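## Task

Take the tube with the lavender cap out of the rack by the window and seat it fully in the rack by the door. The target well is in the third row counting from the front, in the leftmost position. Count every well, empty or filled, looking from the front side of that rack's bench. No tube may touch the floor. Every other tube must also end fully seated in a rack. The tubes are glass and break if they drop more than a few centimetres, about one well's depth, or are knocked hard. Release the tube and pull the hand away at the end. The robot must not tip over or end up leaning. The tube has to stay in place without the robot holding it.

## Robot and tools

Robot: a wheeled base with two drive wheels and no sideways motion. A column carries a tilting head and two 6-joint arms (left, right), each with a two-finger gripper. Folded, it is 0.73 m long, 0.62 m wide and 1.88 m tall, and its front is 0.40 m ahead of the column. Cameras: cam_head_left, cam_head_right, nav_camera (low, forward-facing), cam_left_wrist and cam_right_wrist (fisheye, 9 cm behind the fingertips on one flat side of the hand).

Frames: the base frame has its origin on the floor under the column, midway between the wheels, with x forward, y left and z up, in metres. left_hand and right_hand are reported in this frame. Each is the point where the fingers meet; the tips are 8 mm further. quat_wxyz rotates (0,0,1) onto the finger direction, and the hand's y axis runs along the opening. The odometry frame is the base frame as it was at the start of the scene.

execute_actions: takes "actions", a list with zero or one action, plus an optional "cameras" list. Camera names, or "all"; null or omitted means all; [] means none; an unknown name refuses the call. An empty list only returns state and images. An action may contain:
- "base": exactly one key. translate_m is a relative drive along the robot's current heading, in metres, range -3 to 3, positive forward. rotate_rad is a relative turn on the spot, in radians, range -3.2 to 3.2, positive counter-clockwise seen from above.
- "joints": a single dictionary for both arms and the head, keyed by joint name. All values are absolute targets, not offsets. head_tilt_rad runs -0.61 to 1.308; positive tilts down and 0 is roughly level. For each arm (left_/right_ prefix): joint1_rad -2.879 to 2.879, joint2_rad 0 to 3.141, joint3_rad 0 to 3.019, joint4_rad -1.692 to 1.57, joint5_rad -1.57 to 1.57 (positive swings the hand toward the robot's right), joint6_rad -2.094 to 2.094 (positive rolls clockwise seen from behind the hand), gripper_m 0 to 0.093 (fingertip gap in metres). "Done" tolerances are ±0.045, 0.14, 0.09, 0.055, 0.03, 0.035 rad for joints 1-6, ±0.003 m for the gripper and ±0.03 for the head.
- "speeds": caps for this action only. translate_m 0.05-0.8 m/s, rotate_rad 0.1-1 rad/s; the top of each range is the default. A base command that would need more than 8.667 s at its cap is refused. Speeds do not slow the arms.
If a value is out of range or a key is unknown, the whole call is refused and nothing moves. Joints or base left out of an action may keep pushing toward older targets.

wait: seconds, 0 to 10. It commands nothing and returns the same state and images. zoom_image: camera plus region [x0,y0,x1,y1] in pixels of that camera's latest full image, at most 504x504. finished_scene: scene number (1 or 2). It ends that scene for good once the last command has been held, so call it only after the tube is released and the hand is clear.

Arm geometry: with joint1 at -1.57 (left) or 1.57 (right) and joints 5 and 6 at 0, the arm moves in a vertical plane pointing straight ahead, 0.23 m to that side of the column. Define a = j2 - 0.35, b = 1.05 + j2 - j3 and c = b - j4; at c = 1.57 the fingers point straight down. The hand is then 0.12 + 0.39 sin a + 0.38 cos b + 0.25 cos c m ahead and 1.46 + 0.39 cos a - 0.38 sin b - 0.25 sin c m up. For example, j2, j3, j4 = 0.93, 0.78, 0.14 gives 0.60 m ahead and 1.21 m up. In practice the hand lands up to about 5 cm lower and closer than this, so trust the reported hand position. An empty hand reaches about 1 m from the shoulder and no lower than 0.47 m, so it cannot reach the floor. A tube is light, so carrying loads is not a concern.

Result lines: base_status and joint_status give how each motion of the last accepted action ended. Possible values are done, off_target, contact_stop (base only), time_out, not_followed, and limit_stop_at_motor_heat. "joint command not followed" plus a cause line means a safety check withheld an arm's targets because it would come too near the other arm, the body, or an obstacle. To recover, move the joints involved back at least 0.05 rad, or move the other arm away. on_its_own lists what the robot is doing uncommanded; "held at" is a held target, not a position. Other lines: joint_positions; left_hand/right_hand; base_odometry (wheel-count only, so slipping counts as travel; heading -3.142 to 3.142, positive left); turned_by_wheels and turned_by_imu (if they disagree by more than about 4% and at least 0.05 rad, the base slipped or collided); base_tilt in degrees (forward/right positive, about 1 degree of bias); motor_effort for left_wheel/right_wheel in percent, with the peak in brackets; wheel_motors_off (1 while an overload has the wheels off for 2 s); motor temperatures per arm joint; and a pictures line naming the images in order. A gripper reading that stays 0.002 m or more above its target means something is held.

Cautions: approach tubes and wells gently, in steps of about 0.05 rad per call counted from your last target, because targets within about 0.03 rad (0.08 for joints 2 and 3) may not move at all. A blocked arm keeps pushing and can overheat, worst with joint 5 turned far. To relieve it, send back its reported positions. At 100 °C the arm goes limp and drops what it holds; warnings start at 85 °C. Lower the tube into its well before opening the gripper, since a drop of more than a few centimetres breaks it. Never let the arms hit or press on each other. The base stops only when a wheel stalls (contact_stop); then back off 0.05 m before trying again. A table top 0.30-1.20 m high can pass over the base and strike the column. Pushing hard for about 3 s trips the wheel motors off. Loose objects may occasionally be nudged by outside disturbances. Camera calibrations are given as K, D and T_world_to_cam in the base frame. They are approximate, and wrist-camera poses are less exact.

Each tool is called after "Emit:" as name([rows], argument=value, ...), one row to a line, values as JSON.

## Session

Emit:
execute_actions(actions=[])

Scene clock: 0.00 s.
Motor temperatures (°C, as the motors report them): left_arm=[25 25 26 26 27 24] | right_arm=[24 23 25 24 24 26]
base_odometry: x=+0.000 y=+0.000 heading=+0.000 (m, m, rad; odometry frame)
turned_by_wheels: +0.000 (rad since the last result)
turned_by_imu: +0.000 (rad since the last result)
base_tilt: forward=+0.3 right=+0.5 (deg)
base_status: not commanded
joint_positions: head_tilt_rad=+0.880 left_joint1_rad=-1.552 left_joint2_rad=+0.876 left_joint3_rad=+0.440 left_joint4_rad=-0.916 left_joint5_rad=-0.019 left_joint6_rad=+0.062 left_gripper_m=+0.095 right_joint1_rad=+1.582 right_joint2_rad=+0.872 right_joint3_rad=+0.387 right_joint4_rad=-1.007 right_joint5_rad=+0.013 right_joint6_rad=+0.115 right_gripper_m=+0.094
joint_status: not commanded
wheel_motors_off: 0
motor_effort: left_wheel=+2 right_wheel=+4 (%)
left_hand: x=+0.1706 y=+0.2321 z=+1.2418 quat_wxyz=(+0.403, -0.025, -0.915, -0.002) (m; base frame)
right_hand: x=+0.1291 y=-0.2255 z=+1.2682 quat_wxyz=(+0.465, -0.043, -0.884, +0.029) (m; base frame)
pictures: cam_head_left, cam_head_right, cam_left_wrist, cam_right_wrist, nav_camera
Images, in order (width x height): cam_head_left 896x504, cam_head_right 896x504, cam_left_wrist 504x504, cam_right_wrist 504x504, nav_camera 896x504.

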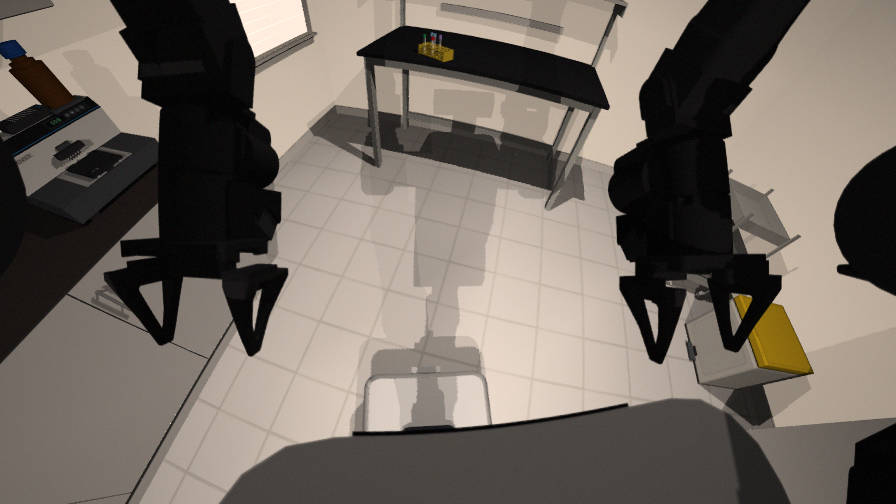

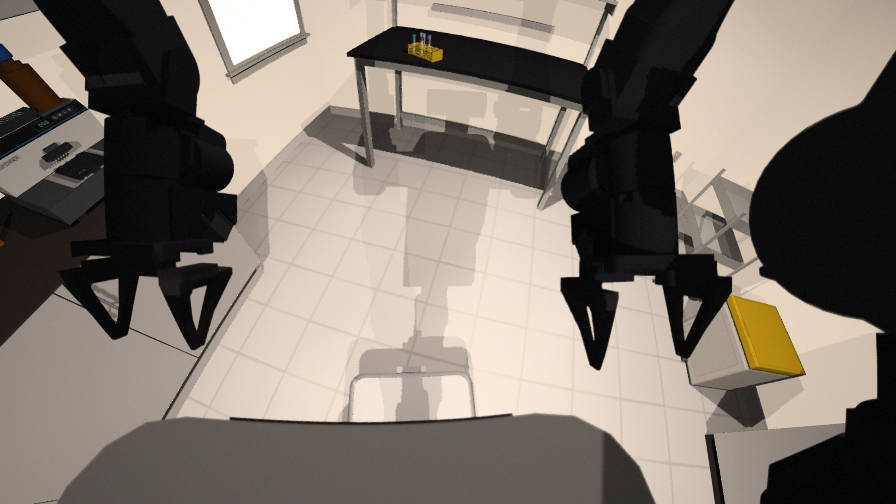

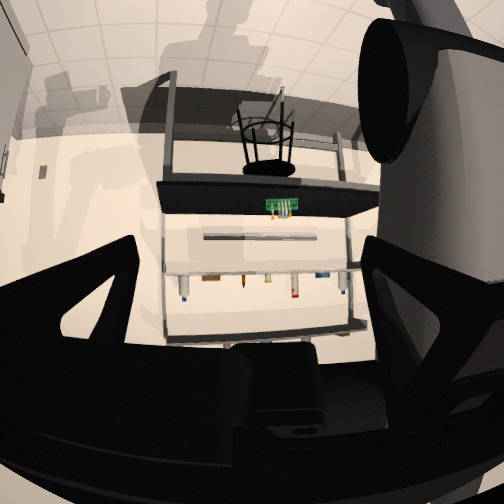

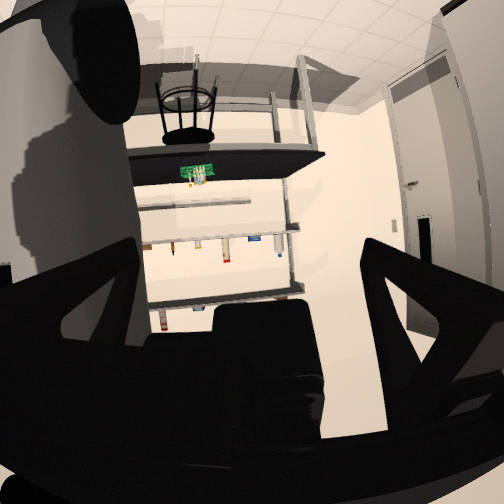

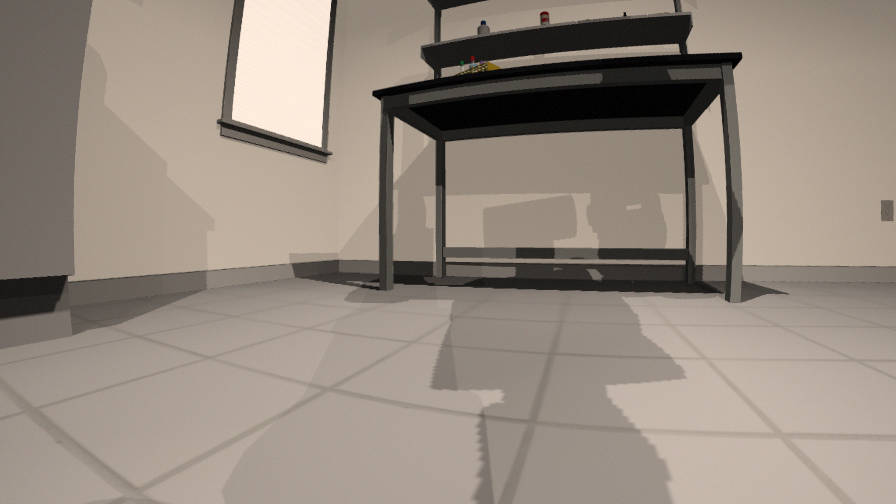

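Emit:
execute_actions([
  {"base":{"translate_m":1.1},"joints":{"head_tilt_rad":0.6}},
], cameras=["cam_head_left","cam_head_right","nav_camera"])

Emit:
zoom_image(camera="cam_head_left", region=[350,100,550,260])

Scene clock: 9.33 s.
Motor temperatures (°C, as the motors report them): left_arm=[25 25 26 26 27 24] | right_arm=[24 24 25 24 24 26]
base_odometry: x=+1.100 y=+0.000 heading=+0.000 (m, m, rad; odometry frame)
turned_by_wheels: +0.000 (rad since the last result)
turned_by_imu: -0.001 (rad since the last result)
base_tilt: forward=+0.2 right=+0.4 (deg)
base_status: done
joint_positions: head_tilt_rad=+0.617 left_joint1_rad=-1.552 left_joint2_rad=+0.876 left_joint3_rad=+0.440 left_joint4_rad=-0.916 left_joint5_rad=-0.019 left_joint6_rad=+0.062 left_gripper_m=+0.095 right_joint1_rad=+1.582 right_joint2_rad=+0.872 right_joint3_rad=+0.387 right_joint4_rad=-1.007 right_joint5_rad=+0.013 right_joint6_rad=+0.115 right_gripper_m=+0.094
joint_status: all done
wheel_motors_off: 0
motor_effort: left_wheel=+0(45) right_wheel=-1(38) (%)
left_hand: x=+0.1703 y=+0.2321 z=+1.2419 quat_wxyz=(+0.403, -0.025, -0.915, -0.002) (m; base frame)
right_hand: x=+0.1293 y=-0.2255 z=+1.2681 quat_wxyz=(+0.464, -0.043, -0.884, +0.029) (m; base frame)
pictures: cam_head_left, cam_head_right, nav_camera
camera_calibration (this result's frames):
cam_head_left: T_world_to_cam=[[-0.0802177, -0.993243, 0.08386, -0.0801534], [-0.655121, -0.0108729, -0.755446, 1.19555], [0.751253, -0.115539, -0.649822, 0.895709], [0, 0, 0, 1]] pos_world=[0.103897, 0.0368763, 1.49195]
cam_head_right: T_world_to_cam=[[-0.0850106, -0.993608, 0.074274, -0.127465], [-0.642248, -0.00234759, -0.766493, 1.21151], [0.761768, -0.112862, -0.637944, 0.882183], [0, 0, 0, 1]] pos_world=[0.0952368, -0.0242404, 1.50086]
Images, in order (width x height): cam_head_left 896x504, cam_head_right 896x504, nav_camera 896x504.

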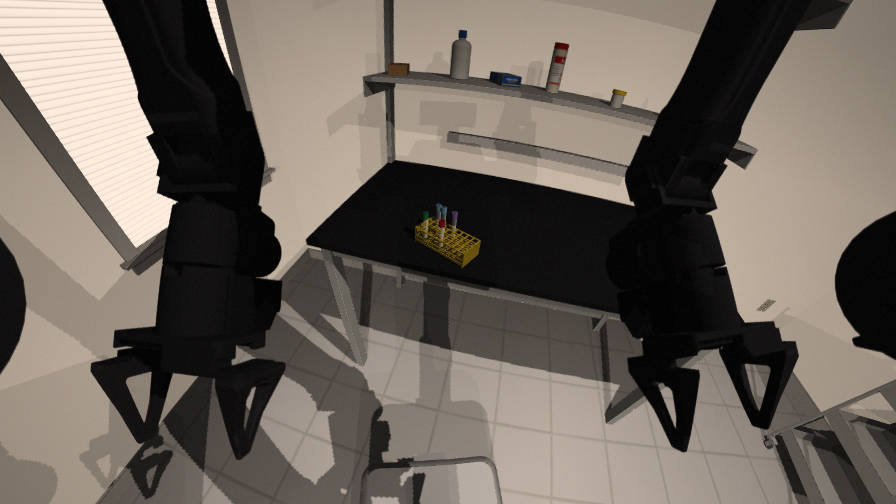

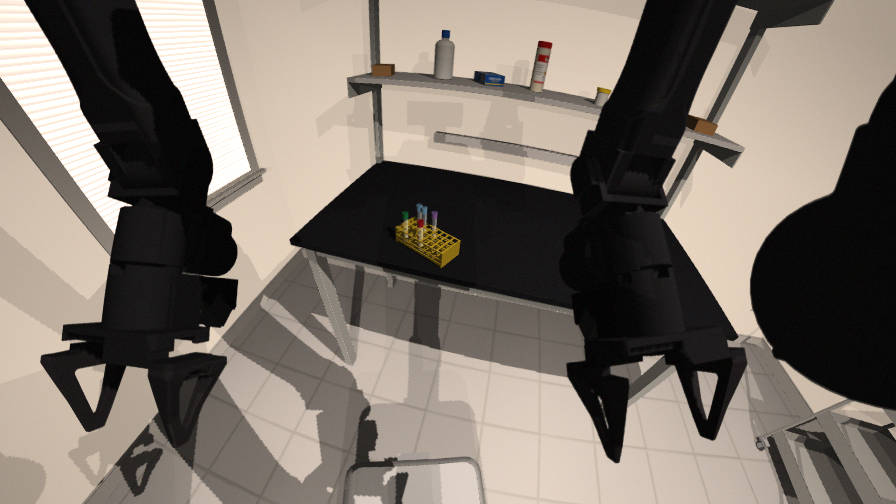

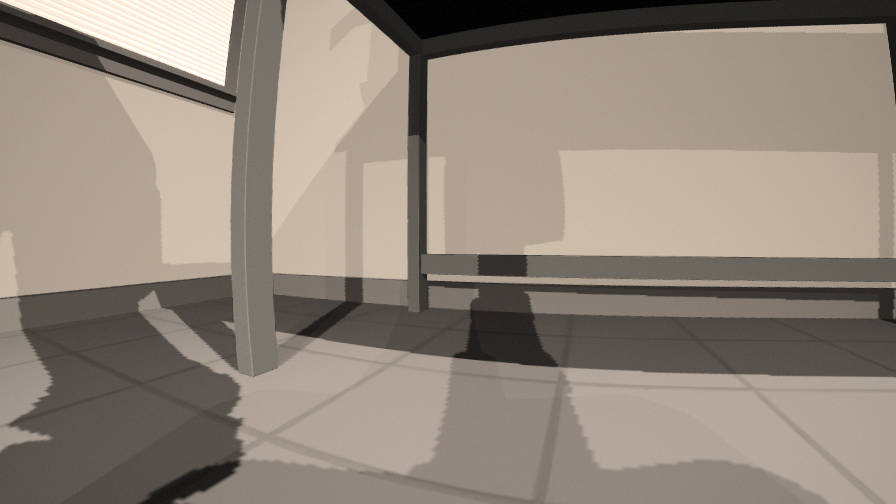

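Region (350, 100, 550, 260) of cam_head_left's 896x504 image, scaled by 2.520, with more detail than that image has; it fills the top 403 rows of this view, and the rest is white.

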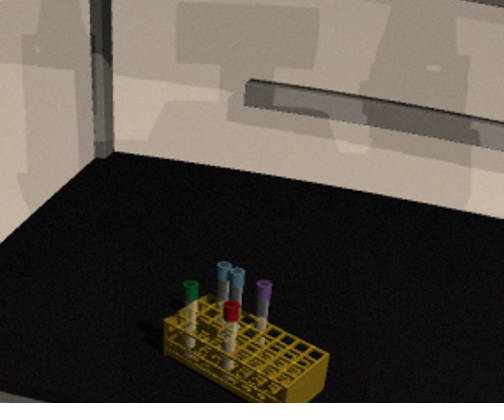

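Emit:
execute_actions([
  {"base":{"rotate_rad":-0.38},"joints":{"head_tilt_rad":0.8,"left_joint1_rad":-1.57,"left_joint2_rad":1.2,"left_joint3_rad":1.22,"left_joint4_rad":-0.5,"left_joint5_rad":0,"left_joint6_rad":0,"left_gripper_m":0.04}},
], cameras=[])

Emit:
execute_actions([
  {"base":{"translate_m":0.18}},
], cameras=["cam_head_left","cam_left_wrist"])

Scene clock: 21.77 s.
Motor temperatures (°C, as the motors report them): left_arm=[25 26 26 26 27 24] | right_arm=[24 24 25 24 24 26]
base_odometry: x=+1.100 y=+0.000 heading=-0.379 (m, m, rad; odometry frame)
turned_by_wheels: -0.379 (rad since the last result)
turned_by_imu: -0.372 (rad since the last result)
base_tilt: forward=+0.3 right=+0.4 (deg)
base_status: done
joint_positions: head_tilt_rad=+0.802 left_joint1_rad=-1.565 left_joint2_rad=+1.194 left_joint3_rad=+1.217 left_joint4_rad=-0.498 left_joint5_rad=-0.001 left_joint6_rad=+0.012 left_gripper_m=+0.040 right_joint1_rad=+1.582 right_joint2_rad=+0.872 right_joint3_rad=+0.387 right_joint4_rad=-1.007 right_joint5_rad=+0.013 right_joint6_rad=+0.115 right_gripper_m=+0.094
joint_status: all done
wheel_motors_off: 0
motor_effort: left_wheel=+2(40) right_wheel=-1(50) (%)
left_hand: x=+0.6227 y=+0.2280 z=+1.1389 quat_wxyz=(-0.024, -0.005, -1.000, -0.003) (m; base frame)
right_hand: x=+0.1293 y=-0.2255 z=+1.2681 quat_wxyz=(+0.464, -0.043, -0.884, +0.029) (m; base frame)
pictures: none
No camera images: the call's "cameras" was empty. Leave "cameras" out to get every camera's image.

Scene clock: 23.50 s.
Motor temperatures (°C, as the motors report them): left_arm=[25 26 26 26 27 24] | right_arm=[24 24 25 24 24 26]
base_odometry: x=+1.268 y=-0.067 heading=-0.380 (m, m, rad; odometry frame)
turned_by_wheels: -0.002 (rad since the last result)
turned_by_imu: -0.002 (rad since the last result)
base_tilt: forward=+0.1 right=+0.5 (deg)
base_status: done
joint_positions: head_tilt_rad=+0.803 left_joint1_rad=-1.565 left_joint2_rad=+1.194 left_joint3_rad=+1.217 left_joint4_rad=-0.498 left_joint5_rad=-0.001 left_joint6_rad=+0.012 left_gripper_m=+0.040 right_joint1_rad=+1.582 right_joint2_rad=+0.872 right_joint3_rad=+0.388 right_joint4_rad=-1.007 right_joint5_rad=+0.013 right_joint6_rad=+0.115 right_gripper_m=+0.094
joint_status: not commanded
wheel_motors_off: 0
motor_effort: left_wheel=-3(52) right_wheel=+1(52) (%)
left_hand: x=+0.6227 y=+0.2280 z=+1.1389 quat_wxyz=(-0.024, -0.005, -1.000, -0.003) (m; base frame)
right_hand: x=+0.1297 y=-0.2255 z=+1.2680 quat_wxyz=(+0.464, -0.043, -0.884, +0.029) (m; base frame)
pictures: cam_head_left, cam_left_wrist
camera_calibration (this result's frames):
cam_head_left: T_world_to_cam=[[-0.0633512, -0.993243, 0.0972318, -0.101589], [-0.783364, -0.0108729, -0.621468, 0.99564], [0.618326, -0.115539, -0.777382, 1.0988], [0, 0, 0, 1]] pos_world=[0.0940967, 0.0368763, 1.48282]
cam_left_wrist: T_world_to_cam=[[-0.000930027, -0.999873, -0.0158863, 0.244863], [-0.833424, -0.0080043, 0.552576, -0.104167], [-0.552633, 0.0137539, -0.833311, 1.41348], [0, 0, 0, 1]] pos_world=[0.694549, 0.224557, 1.23932]
Images, in order (width x height): cam_head_left 896x504, cam_left_wrist 504x504.

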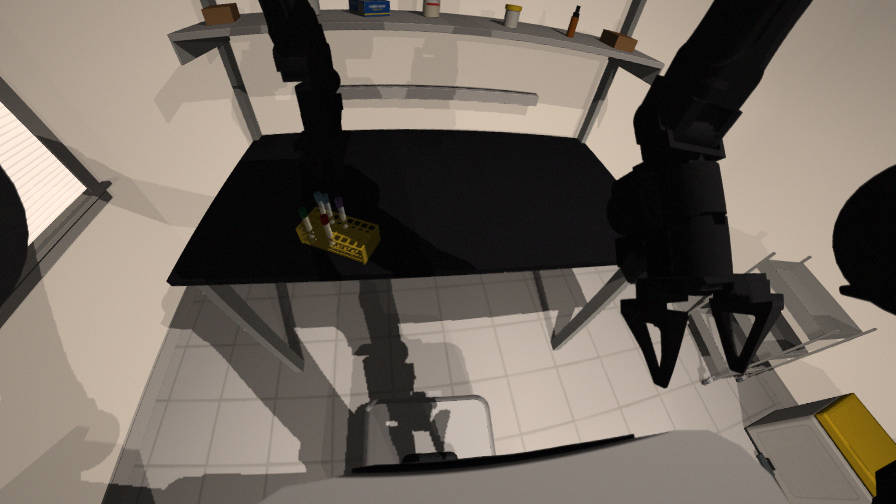

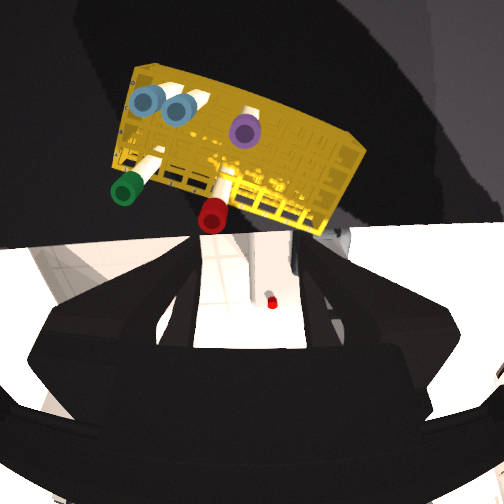

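Emit:
execute_actions([
  {"joints":{"left_joint2_rad":1.34,"left_joint3_rad":1.36,"left_joint4_rad":-0.53}},
], cameras=["cam_head_right","cam_left_wrist"])

Emit:
zoom_image(camera="cam_head_right", region=[240,130,400,280])

Scene clock: 31.77 s.
Motor temperatures (°C, as the motors report them): left_arm=[25 27 26 26 27 24] | right_arm=[24 24 25 24 24 26]
base_odometry: x=+1.268 y=-0.067 heading=-0.380 (m, m, rad; odometry frame)
turned_by_wheels: +0.000 (rad since the last result)
turned_by_imu: +0.000 (rad since the last result)
base_tilt: forward=+0.3 right=+0.4 (deg)
base_status: not commanded
joint_positions: head_tilt_rad=+0.803 left_joint1_rad=-1.565 left_joint2_rad=+1.348 left_joint3_rad=+1.337 left_joint4_rad=-0.526 left_joint5_rad=-0.001 left_joint6_rad=+0.012 left_gripper_m=+0.040 right_joint1_rad=+1.582 right_joint2_rad=+0.872 right_joint3_rad=+0.388 right_joint4_rad=-1.007 right_joint5_rad=+0.013 right_joint6_rad=+0.115 right_gripper_m=+0.094
joint_status: all done
wheel_motors_off: 0
motor_effort: left_wheel=-1(2) right_wheel=+3(5) (%)
left_hand: x=+0.6320 y=+0.2283 z=+1.0849 quat_wxyz=(+0.007, -0.004, -1.000, -0.003) (m; base frame)
right_hand: x=+0.1297 y=-0.2255 z=+1.2680 quat_wxyz=(+0.464, -0.043, -0.884, +0.029) (m; base frame)
pictures: cam_head_right, cam_left_wrist
camera_calibration (this result's frames):
cam_head_right: T_world_to_cam=[[-0.0698319, -0.993608, 0.0886958, -0.150433], [-0.772753, -0.00234759, -0.634702, 1.01508], [0.630853, -0.112862, -0.76765, 1.08848], [0, 0, 0, 1]] pos_world=[0.0872314, -0.0242404, 1.49318]
cam_left_wrist: T_world_to_cam=[[-0.001588, -0.999877, -0.015626, 0.244453], [-0.797704, -0.00815664, 0.602994, -0.143851], [-0.603047, 0.0134225, -0.797593, 1.36688], [0, 0, 0, 1]] pos_world=[0.709932, 0.224902, 1.18078]
Images, in order (width x height): cam_head_right 896x504, cam_left_wrist 504x504.

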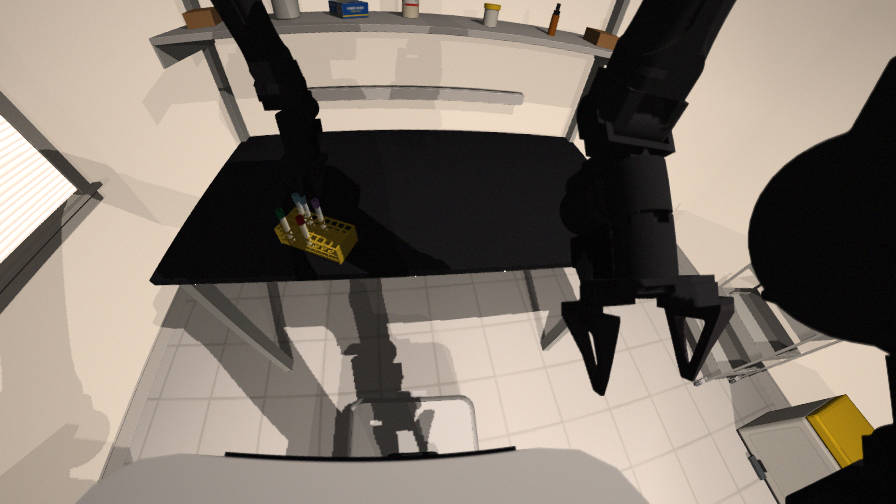

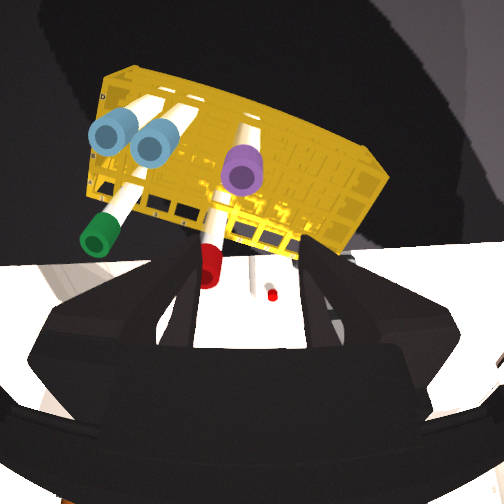

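Region (240, 130, 400, 280) of cam_head_right's 896x504 image, scaled by 3.150, with more detail than that image has; it fills the top 472 rows of this view, and the rest is white.

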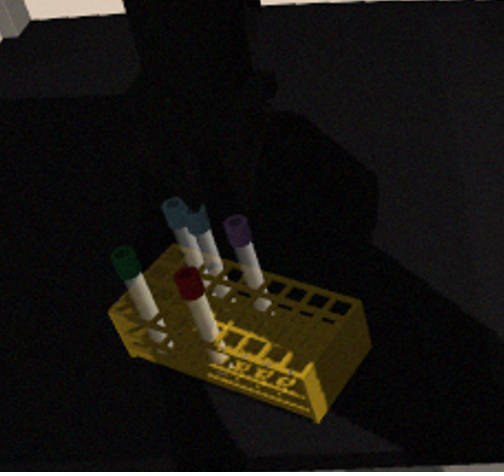

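Emit:
execute_actions([
  {"base":{"translate_m":0.018},"joints":{"left_joint2_rad":1.41,"left_joint3_rad":1.385,"left_joint4_rad":-0.465}},
], cameras=["cam_left_wrist"])

Scene clock: 38.43 s.
Motor temperatures (°C, as the motors report them): left_arm=[25 28 27 26 27 24] | right_arm=[24 24 25 24 24 26]
base_odometry: x=+1.284 y=-0.074 heading=-0.381 (m, m, rad; odometry frame)
turned_by_wheels: -0.001 (rad since the last result)
turned_by_imu: -0.001 (rad since the last result)
base_tilt: forward=+0.2 right=+0.5 (deg)
base_status: done
joint_positions: head_tilt_rad=+0.803 left_joint1_rad=-1.565 left_joint2_rad=+1.403 left_joint3_rad=+1.367 left_joint4_rad=-0.468 left_joint5_rad=-0.001 left_joint6_rad=+0.012 left_gripper_m=+0.040 right_joint1_rad=+1.582 right_joint2_rad=+0.872 right_joint3_rad=+0.387 right_joint4_rad=-1.007 right_joint5_rad=+0.013 right_joint6_rad=+0.115 right_gripper_m=+0.094
joint_status: all done
wheel_motors_off: 0
motor_effort: left_wheel=-1(40) right_wheel=+2(29) (%)
left_hand: x=+0.6427 y=+0.2285 z=+1.0623 quat_wxyz=(-0.010, -0.004, -1.000, -0.003) (m; base frame)
right_hand: x=+0.1295 y=-0.2255 z=+1.2681 quat_wxyz=(+0.464, -0.043, -0.884, +0.029) (m; base frame)
pictures: cam_left_wrist
camera_calibration (this result's frames):
cam_left_wrist: T_world_to_cam=[[-0.00123664, -0.999875, -0.0157709, 0.244191], [-0.817275, -0.00807737, 0.576192, -0.0805977], [-0.576247, 0.0136017, -0.817162, 1.35883], [0, 0, 0, 1]] pos_world=[0.717454, 0.225027, 1.16068]
Images, in order (width x height): cam_left_wrist 504x504.

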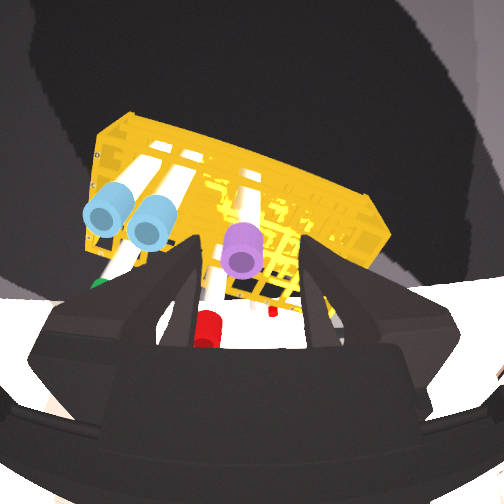

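Emit:
execute_actions([
  {"joints":{"left_joint2_rad":1.465,"left_joint4_rad":-0.415}},
], cameras=["cam_left_wrist","cam_head_right"])

Emit:
zoom_image(camera="cam_head_right", region=[240,140,400,290])

Scene clock: 43.10 s.
Motor temperatures (°C, as the motors report them): left_arm=[25 28 27 26 27 24] | right_arm=[24 24 25 24 24 26]
base_odometry: x=+1.284 y=-0.074 heading=-0.381 (m, m, rad; odometry frame)
turned_by_wheels: +0.000 (rad since the last result)
turned_by_imu: +0.000 (rad since the last result)
base_tilt: forward=+0.2 right=+0.6 (deg)
base_status: not commanded
joint_positions: head_tilt_rad=+0.803 left_joint1_rad=-1.565 left_joint2_rad=+1.464 left_joint3_rad=+1.367 left_joint4_rad=-0.420 left_joint5_rad=-0.001 left_joint6_rad=+0.012 left_gripper_m=+0.040 right_joint1_rad=+1.582 right_joint2_rad=+0.872 right_joint3_rad=+0.387 right_joint4_rad=-1.007 right_joint5_rad=+0.013 right_joint6_rad=+0.115 right_gripper_m=+0.094
joint_status: all done
wheel_motors_off: 0
motor_effort: left_wheel=-2(1) right_wheel=+1(3) (%)
left_hand: x=+0.6296 y=+0.2286 z=+1.0312 quat_wxyz=(-0.003, -0.004, -1.000, -0.003) (m; base frame)
right_hand: x=+0.1295 y=-0.2255 z=+1.2681 quat_wxyz=(+0.464, -0.043, -0.884, +0.029) (m; base frame)
pictures: cam_head_right, cam_left_wrist
camera_calibration (this result's frames):
cam_head_right: T_world_to_cam=[[-0.0698191, -0.993608, 0.0887059, -0.150449], [-0.772845, -0.00234759, -0.634591, 1.01491], [0.630742, -0.112862, -0.767741, 1.08862], [0, 0, 0, 1]] pos_world=[0.0872246, -0.0242404, 1.49318]
cam_left_wrist: T_world_to_cam=[[-0.00137453, -0.999876, -0.0157156, 0.243834], [-0.809732, -0.00810906, 0.586743, -0.0890602], [-0.586798, 0.013532, -0.809621, 1.32468], [0, 0, 0, 1]] pos_world=[0.70554, 0.225156, 1.12858]
Images, in order (width x height): cam_head_right 896x504, cam_left_wrist 504x504.

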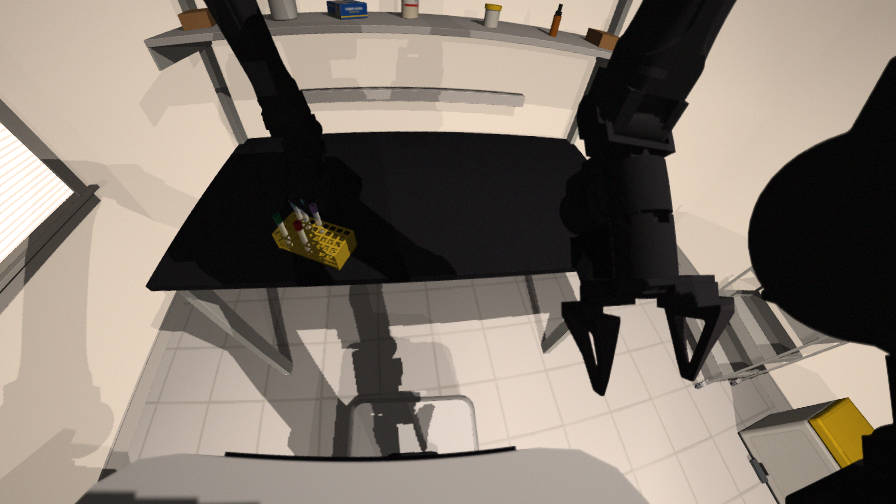

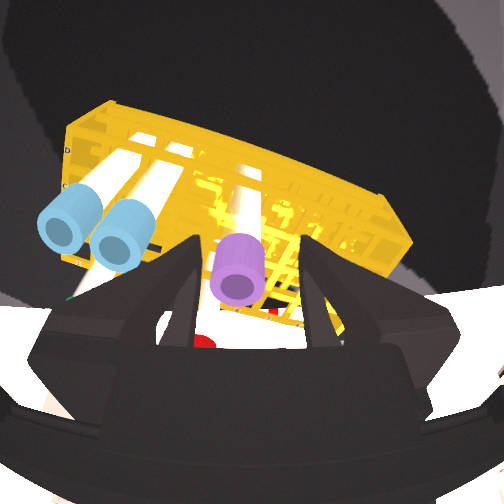

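Region (240, 140, 400, 290) of cam_head_right's 896x504 image, scaled by 3.150, with more detail than that image has; it fills the top 472 rows of this view, and the rest is white.

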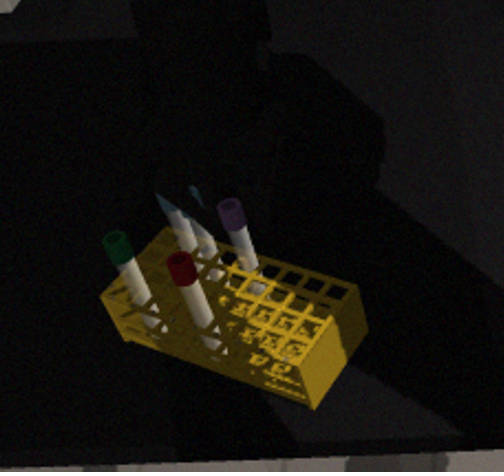

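Looks centred; grip.

Emit:
execute_actions([
  {"joints":{"left_gripper_m":0.008}},
], cameras=["cam_left_wrist"])

Emit:
execute_actions([
  {"joints":{"left_joint2_rad":1.39,"left_joint3_rad":1.35,"left_joint4_rad":-0.47}},
], cameras=["cam_left_wrist"])

Scene clock: 50.53 s.
Motor temperatures (°C, as the motors report them): left_arm=[25 28 27 26 27 24] | right_arm=[24 24 25 24 24 26]
base_odometry: x=+1.284 y=-0.074 heading=-0.381 (m, m, rad; odometry frame)
turned_by_wheels: +0.000 (rad since the last result)
turned_by_imu: +0.000 (rad since the last result)
base_tilt: forward=+0.3 right=+0.4 (deg)
base_status: not commanded
joint_positions: head_tilt_rad=+0.803 left_joint1_rad=-1.565 left_joint2_rad=+1.464 left_joint3_rad=+1.367 left_joint4_rad=-0.420 left_joint5_rad=-0.002 left_joint6_rad=+0.012 left_gripper_m=+0.018 right_joint1_rad=+1.582 right_joint2_rad=+0.872 right_joint3_rad=+0.387 right_joint4_rad=-1.007 right_joint5_rad=+0.013 right_joint6_rad=+0.115 right_gripper_m=+0.094
joint_status: left_gripper_m off_target (ended at +0.018, target +0.008)
wheel_motors_off: 0
motor_effort: left_wheel=+0(1) right_wheel=+3(2) (%)
left_hand: x=+0.6296 y=+0.2286 z=+1.0312 quat_wxyz=(-0.003, -0.004, -1.000, -0.003) (m; base frame)
right_hand: x=+0.1295 y=-0.2255 z=+1.2681 quat_wxyz=(+0.464, -0.043, -0.884, +0.029) (m; base frame)
pictures: cam_left_wrist
camera_calibration (this result's frames):
cam_left_wrist: T_world_to_cam=[[-0.00137201, -0.999869, -0.0160971, 0.24429], [-0.809732, -0.00833493, 0.586741, -0.0890066], [-0.586799, 0.0138393, -0.809615, 1.3246], [0, 0, 0, 1]] pos_world=[0.70554, 0.225185, 1.12858]
Images, in order (width x height): cam_left_wrist 504x504.

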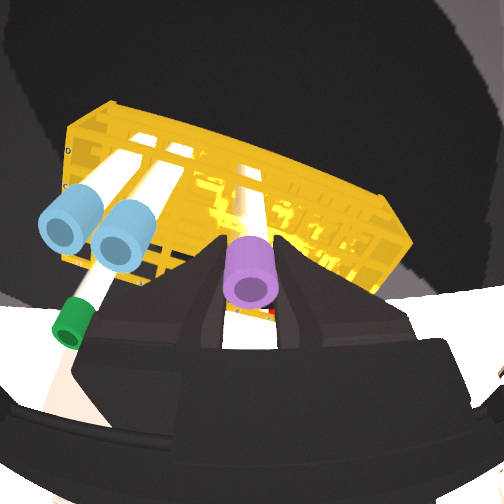

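Scene clock: 51.30 s.
Motor temperatures (°C, as the motors report them): left_arm=[25 28 27 26 27 24] | right_arm=[24 24 25 24 24 26]
base_odometry: x=+1.284 y=-0.074 heading=-0.381 (m, m, rad; odometry frame)
turned_by_wheels: +0.000 (rad since the last result)
turned_by_imu: +0.000 (rad since the last result)
base_tilt: forward=+0.2 right=+0.5 (deg)
base_status: not commanded
joint_positions: head_tilt_rad=+0.803 left_joint1_rad=-1.565 left_joint2_rad=+1.397 left_joint3_rad=+1.352 left_joint4_rad=-0.466 left_joint5_rad=-0.001 left_joint6_rad=+0.012 left_gripper_m=+0.018 right_joint1_rad=+1.582 right_joint2_rad=+0.872 right_joint3_rad=+0.387 right_joint4_rad=-1.007 right_joint5_rad=+0.013 right_joint6_rad=+0.115 right_gripper_m=+0.094
joint_status: all done
wheel_motors_off: 0
motor_effort: left_wheel=-3(2) right_wheel=+1(3) (%)
left_hand: x=+0.6367 y=+0.2284 z=+1.0625 quat_wxyz=(-0.006, -0.004, -1.000, -0.003) (m; base frame)
right_hand: x=+0.1295 y=-0.2255 z=+1.2681 quat_wxyz=(+0.464, -0.043, -0.884, +0.029) (m; base frame)
pictures: cam_left_wrist
camera_calibration (this result's frames):
cam_left_wrist: T_world_to_cam=[[-0.00131848, -0.999881, -0.0153588, 0.243718], [-0.813077, -0.00786932, 0.582102, -0.0946916], [-0.582154, 0.0132554, -0.81297, 1.35486], [0, 0, 0, 1]] pos_world=[0.712069, 0.224984, 1.16033]
Images, in order (width x height): cam_left_wrist 504x504.

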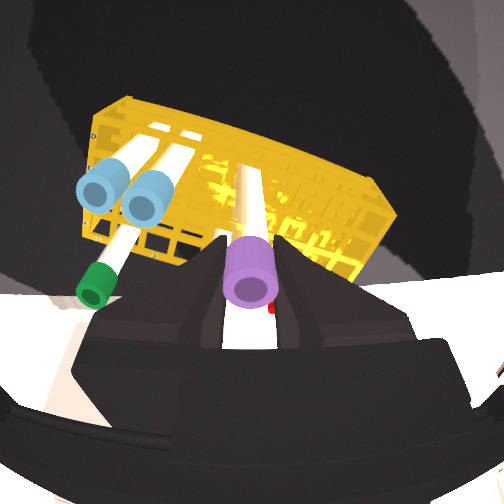

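Emit:
execute_actions([
  {"joints":{"left_joint2_rad":1.32,"left_joint3_rad":1.34,"left_joint4_rad":-0.53}},
], cameras=["cam_left_wrist"])

Emit:
execute_actions([
  {"joints":{"left_joint2_rad":1.13,"left_joint3_rad":1.27,"left_joint4_rad":-0.65}},
], cameras=["cam_left_wrist","cam_head_right"])

Scene clock: 55.33 s.
Motor temperatures (°C, as the motors report them): left_arm=[25 29 27 26 27 24] | right_arm=[24 24 25 24 24 26]
base_odometry: x=+1.284 y=-0.074 heading=-0.381 (m, m, rad; odometry frame)
turned_by_wheels: +0.000 (rad since the last result)
turned_by_imu: +0.000 (rad since the last result)
base_tilt: forward=+0.2 right=+0.6 (deg)
base_status: not commanded
joint_positions: head_tilt_rad=+0.803 left_joint1_rad=-1.565 left_joint2_rad=+1.318 left_joint3_rad=+1.345 left_joint4_rad=-0.525 left_joint5_rad=-0.001 left_joint6_rad=+0.012 left_gripper_m=+0.018 right_joint1_rad=+1.582 right_joint2_rad=+0.872 right_joint3_rad=+0.387 right_joint4_rad=-1.007 right_joint5_rad=+0.013 right_joint6_rad=+0.115 right_gripper_m=+0.094
joint_status: all done
wheel_motors_off: 0
motor_effort: left_wheel=+1(1) right_wheel=+0(0) (%)
left_hand: x=+0.6476 y=+0.2282 z=+1.1017 quat_wxyz=(-0.012, -0.004, -1.000, -0.003) (m; base frame)
right_hand: x=+0.1295 y=-0.2255 z=+1.2681 quat_wxyz=(+0.464, -0.043, -0.884, +0.029) (m; base frame)
pictures: cam_left_wrist
camera_calibration (this result's frames):
cam_left_wrist: T_world_to_cam=[[-0.00118916, -0.999881, -0.0154118, 0.24414], [-0.820341, -0.00783819, 0.571821, -0.0925949], [-0.571873, 0.0133229, -0.820234, 1.39437], [0, 0, 0, 1]] pos_world=[0.721736, 0.224808, 1.20042]
Images, in order (width x height): cam_left_wrist 504x504.

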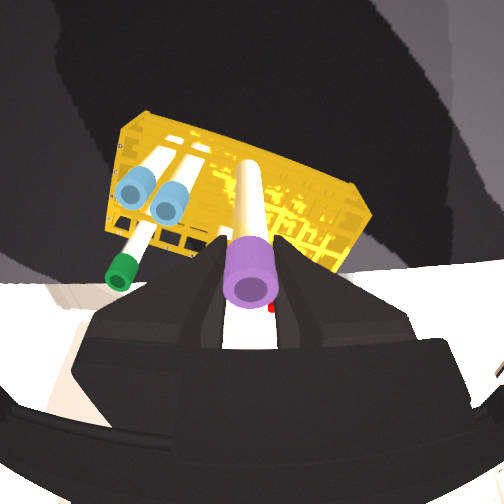

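Scene clock: 56.43 s.
Motor temperatures (°C, as the motors report them): left_arm=[25 29 27 26 27 24] | right_arm=[24 24 25 24 24 26]
base_odometry: x=+1.284 y=-0.074 heading=-0.381 (m, m, rad; odometry frame)
turned_by_wheels: +0.000 (rad since the last result)
turned_by_imu: +0.000 (rad since the last result)
base_tilt: forward=+0.2 right=+0.4 (deg)
base_status: not commanded
joint_positions: head_tilt_rad=+0.803 left_joint1_rad=-1.565 left_joint2_rad=+1.117 left_joint3_rad=+1.259 left_joint4_rad=-0.652 left_joint5_rad=-0.001 left_joint6_rad=+0.012 left_gripper_m=+0.018 right_joint1_rad=+1.582 right_joint2_rad=+0.872 right_joint3_rad=+0.387 right_joint4_rad=-1.007 right_joint5_rad=+0.013 right_joint6_rad=+0.115 right_gripper_m=+0.094
joint_status: all done
wheel_motors_off: 0
motor_effort: left_wheel=-4(1) right_wheel=+1(2) (%)
left_hand: x=+0.6314 y=+0.2277 z=+1.1860 quat_wxyz=(-0.007, -0.004, -1.000, -0.003) (m; base frame)
right_hand: x=+0.1295 y=-0.2255 z=+1.2681 quat_wxyz=(+0.464, -0.043, -0.884, +0.029) (m; base frame)
pictures: cam_head_right, cam_left_wrist
camera_calibration (this result's frames):
cam_head_right: T_world_to_cam=[[-0.0698191, -0.993608, 0.0887059, -0.150449], [-0.772845, -0.00234759, -0.634591, 1.01491], [0.630742, -0.112862, -0.767741, 1.08862], [0, 0, 0, 1]] pos_world=[0.0872246, -0.0242404, 1.49318]
cam_left_wrist: T_world_to_cam=[[-0.00129893, -0.999881, -0.015367, 0.244958], [-0.814186, -0.00786466, 0.58055, -0.168365], [-0.580602, 0.0132657, -0.814079, 1.45254], [0, 0, 0, 1]] pos_world=[0.706588, 0.224336, 1.28399]
Images, in order (width x height): cam_head_right 896x504, cam_left_wrist 504x504.

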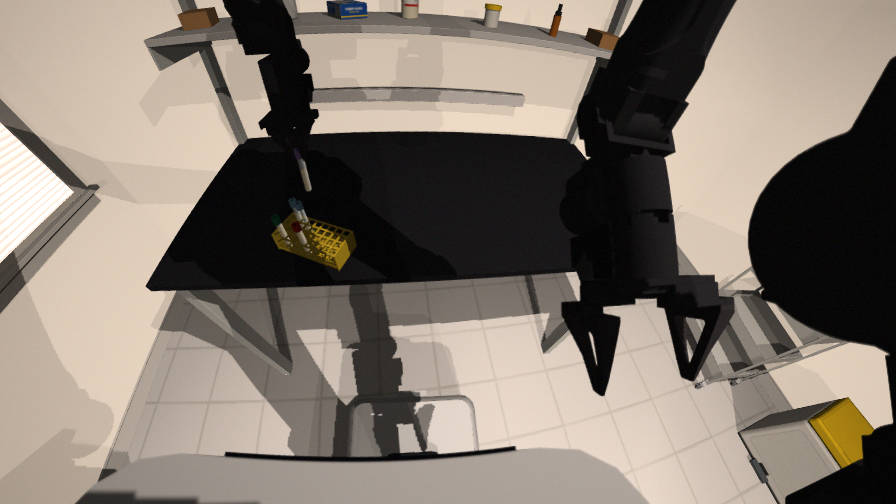

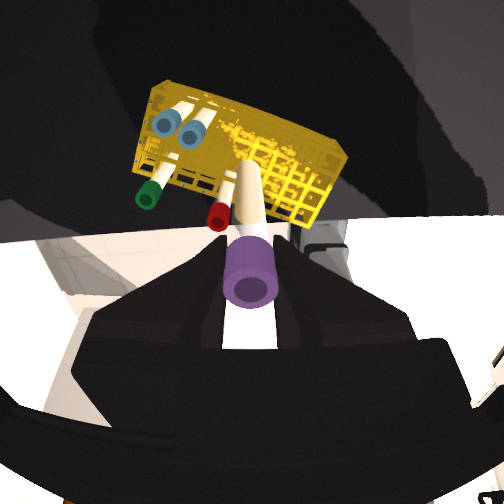

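Emit:
execute_actions([
  {"base":{"translate_m":-0.3},"joints":{"left_joint2_rad":0.75,"left_joint3_rad":0.65,"left_joint4_rad":-0.42,"head_tilt_rad":0.6},"speeds":{"translate_m":0.4}},
], cameras=[])

Emit:
execute_actions([
  {"base":{"rotate_rad":-2.75},"speeds":{"rotate_rad":0.7}},
], cameras=["cam_head_left","nav_camera"])

Scene clock: 63.33 s.
Motor temperatures (°C, as the motors report them): left_arm=[25 28 27 26 27 24] | right_arm=[24 24 25 24 24 26]
base_odometry: x=+1.006 y=+0.038 heading=-0.383 (m, m, rad; odometry frame)
turned_by_wheels: -0.002 (rad since the last result)
turned_by_imu: -0.001 (rad since the last result)
base_tilt: forward=+0.2 right=+0.4 (deg)
base_status: done
joint_positions: head_tilt_rad=+0.617 left_joint1_rad=-1.565 left_joint2_rad=+0.749 left_joint3_rad=+0.635 left_joint4_rad=-0.423 left_joint5_rad=-0.001 left_joint6_rad=+0.012 left_gripper_m=+0.018 right_joint1_rad=+1.582 right_joint2_rad=+0.872 right_joint3_rad=+0.387 right_joint4_rad=-1.007 right_joint5_rad=+0.013 right_joint6_rad=+0.115 right_gripper_m=+0.094
joint_status: all done
wheel_motors_off: 0
motor_effort: left_wheel=-2(33) right_wheel=+0(61) (%)
left_hand: x=+0.4235 y=+0.2270 z=+1.2139 quat_wxyz=(+0.007, -0.004, -1.000, -0.003) (m; base frame)
right_hand: x=+0.1293 y=-0.2255 z=+1.2681 quat_wxyz=(+0.464, -0.043, -0.884, +0.029) (m; base frame)
pictures: none
No camera images: the call's "cameras" was empty. Leave "cameras" out to get every camera's image.

Scene clock: 68.53 s.
Motor temperatures (°C, as the motors report them): left_arm=[25 28 27 26 27 24] | right_arm=[24 24 25 24 24 26]
base_odometry: x=+1.006 y=+0.038 heading=-3.132 (m, m, rad; odometry frame)
turned_by_wheels: -2.749 (rad since the last result)
turned_by_imu: -2.731 (rad since the last result)
base_tilt: forward=+0.2 right=+0.4 (deg)
base_status: done
joint_positions: head_tilt_rad=+0.617 left_joint1_rad=-1.565 left_joint2_rad=+0.749 left_joint3_rad=+0.635 left_joint4_rad=-0.423 left_joint5_rad=-0.001 left_joint6_rad=+0.012 left_gripper_m=+0.018 right_joint1_rad=+1.582 right_joint2_rad=+0.872 right_joint3_rad=+0.387 right_joint4_rad=-1.007 right_joint5_rad=+0.013 right_joint6_rad=+0.115 right_gripper_m=+0.094
joint_status: not commanded
wheel_motors_off: 0
motor_effort: left_wheel=+6(52) right_wheel=-4(37) (%)
left_hand: x=+0.4235 y=+0.2270 z=+1.2139 quat_wxyz=(+0.007, -0.004, -1.000, -0.003) (m; base frame)
right_hand: x=+0.1293 y=-0.2255 z=+1.2681 quat_wxyz=(+0.464, -0.043, -0.884, +0.029) (m; base frame)
pictures: cam_head_left, nav_camera
camera_calibration (this result's frames):
cam_head_left: T_world_to_cam=[[-0.0801979, -0.993243, 0.083879, -0.0801835], [-0.655299, -0.0108729, -0.755291, 1.19532], [0.7511, -0.115539, -0.65, 0.89599], [0, 0, 0, 1]] pos_world=[0.103886, 0.0368763, 1.49194]
Images, in order (width x height): cam_head_left 896x504, nav_camera 896x504.

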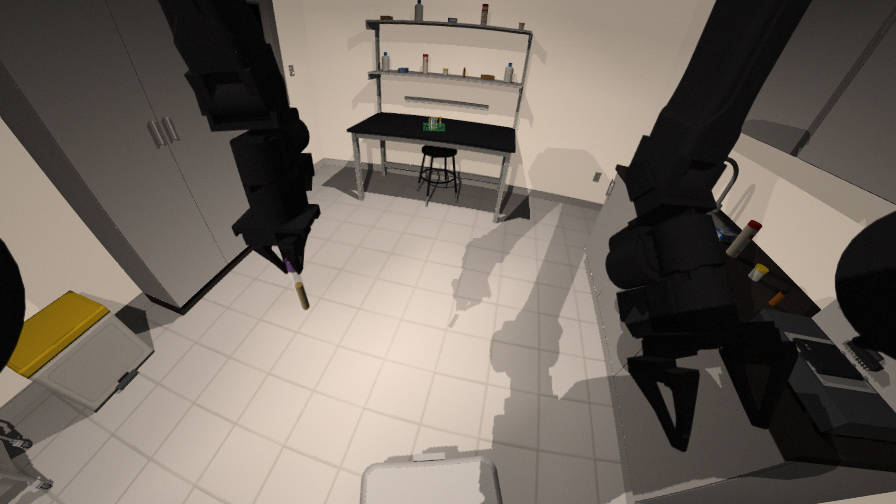

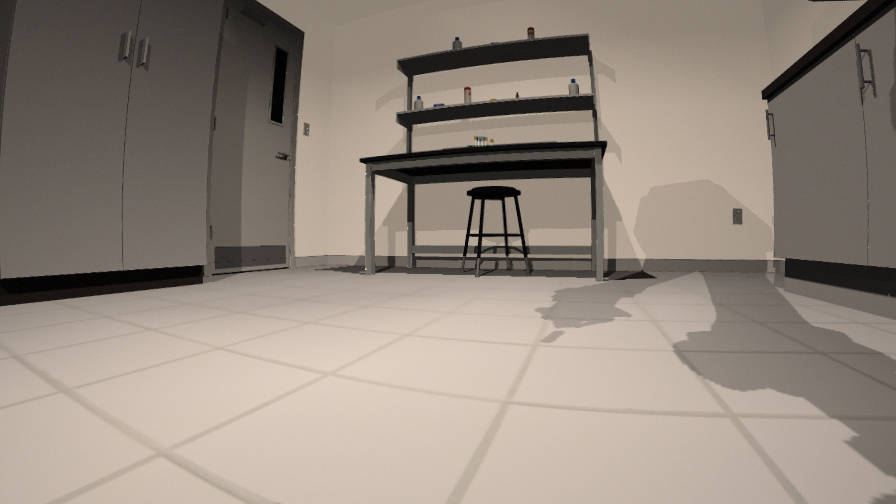

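Emit:
execute_actions([
  {"base":{"translate_m":1.6}},
], cameras=["cam_head_left","nav_camera"])

Emit:
zoom_image(camera="cam_head_left", region=[380,150,520,250])

Scene clock: 75.60 s.
Motor temperatures (°C, as the motors report them): left_arm=[25 28 27 26 27 24] | right_arm=[24 24 25 24 24 26]
base_odometry: x=-0.594 y=+0.022 heading=-3.132 (m, m, rad; odometry frame)
turned_by_wheels: -0.001 (rad since the last result)
turned_by_imu: -0.003 (rad since the last result)
base_tilt: forward=+0.2 right=+0.4 (deg)
base_status: done
joint_positions: head_tilt_rad=+0.617 left_joint1_rad=-1.565 left_joint2_rad=+0.749 left_joint3_rad=+0.637 left_joint4_rad=-0.423 left_joint5_rad=-0.001 left_joint6_rad=+0.012 left_gripper_m=+0.018 right_joint1_rad=+1.582 right_joint2_rad=+0.872 right_joint3_rad=+0.385 right_joint4_rad=-1.007 right_joint5_rad=+0.013 right_joint6_rad=+0.115 right_gripper_m=+0.094
joint_status: not commanded
wheel_motors_off: 0
motor_effort: left_wheel=-2(56) right_wheel=+1(54) (%)
left_hand: x=+0.4246 y=+0.2270 z=+1.2142 quat_wxyz=(+0.006, -0.004, -1.000, -0.003) (m; base frame)
right_hand: x=+0.1285 y=-0.2255 z=+1.2684 quat_wxyz=(+0.465, -0.043, -0.884, +0.029) (m; base frame)
pictures: cam_head_left, nav_camera
camera_calibration (this result's frames):
cam_head_left: T_world_to_cam=[[-0.0802189, -0.993243, 0.0838589, -0.0801516], [-0.65511, -0.0108729, -0.755455, 1.19557], [0.751263, -0.115539, -0.649812, 0.895693], [0, 0, 0, 1]] pos_world=[0.103898, 0.0368763, 1.49195]
Images, in order (width x height): cam_head_left 896x504, nav_camera 896x504.

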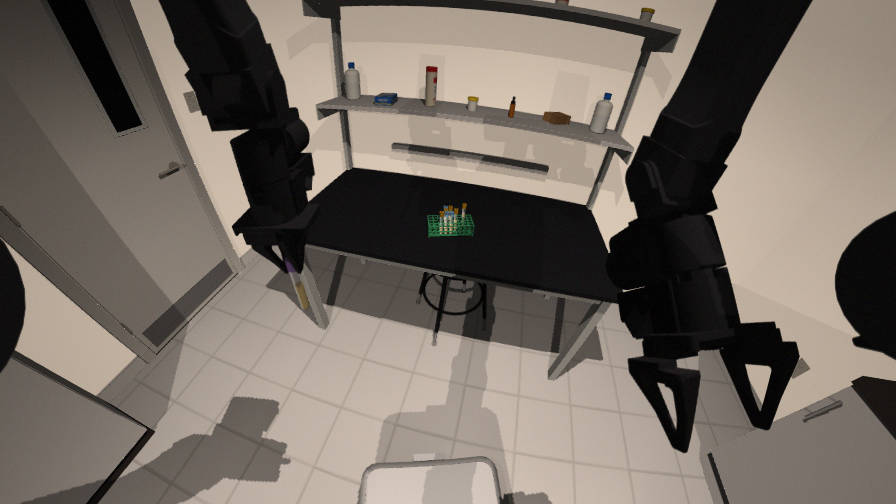

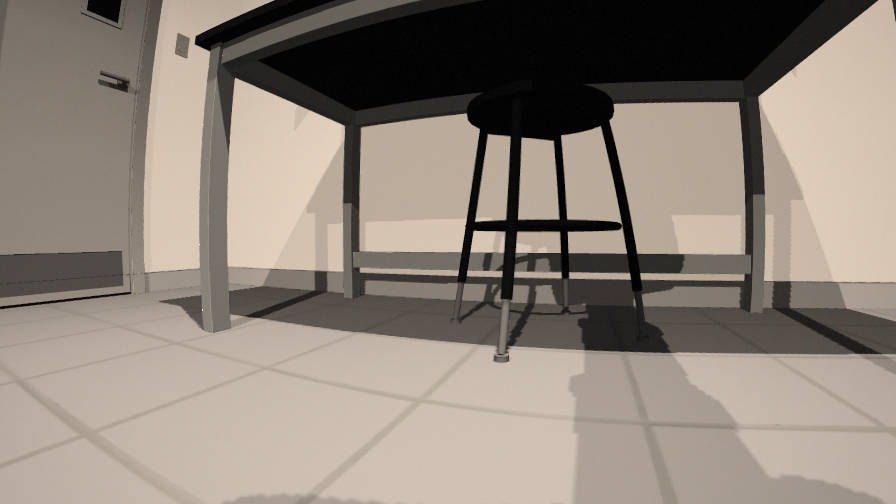

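Region (380, 150, 520, 250) of cam_head_left's 896x504 image, scaled by 3.600, with more detail than that image has; it fills the top 360 rows of this view, and the rest is white.

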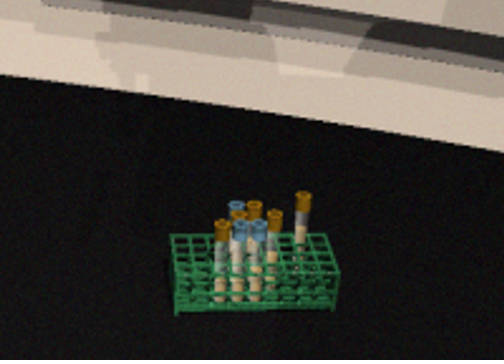

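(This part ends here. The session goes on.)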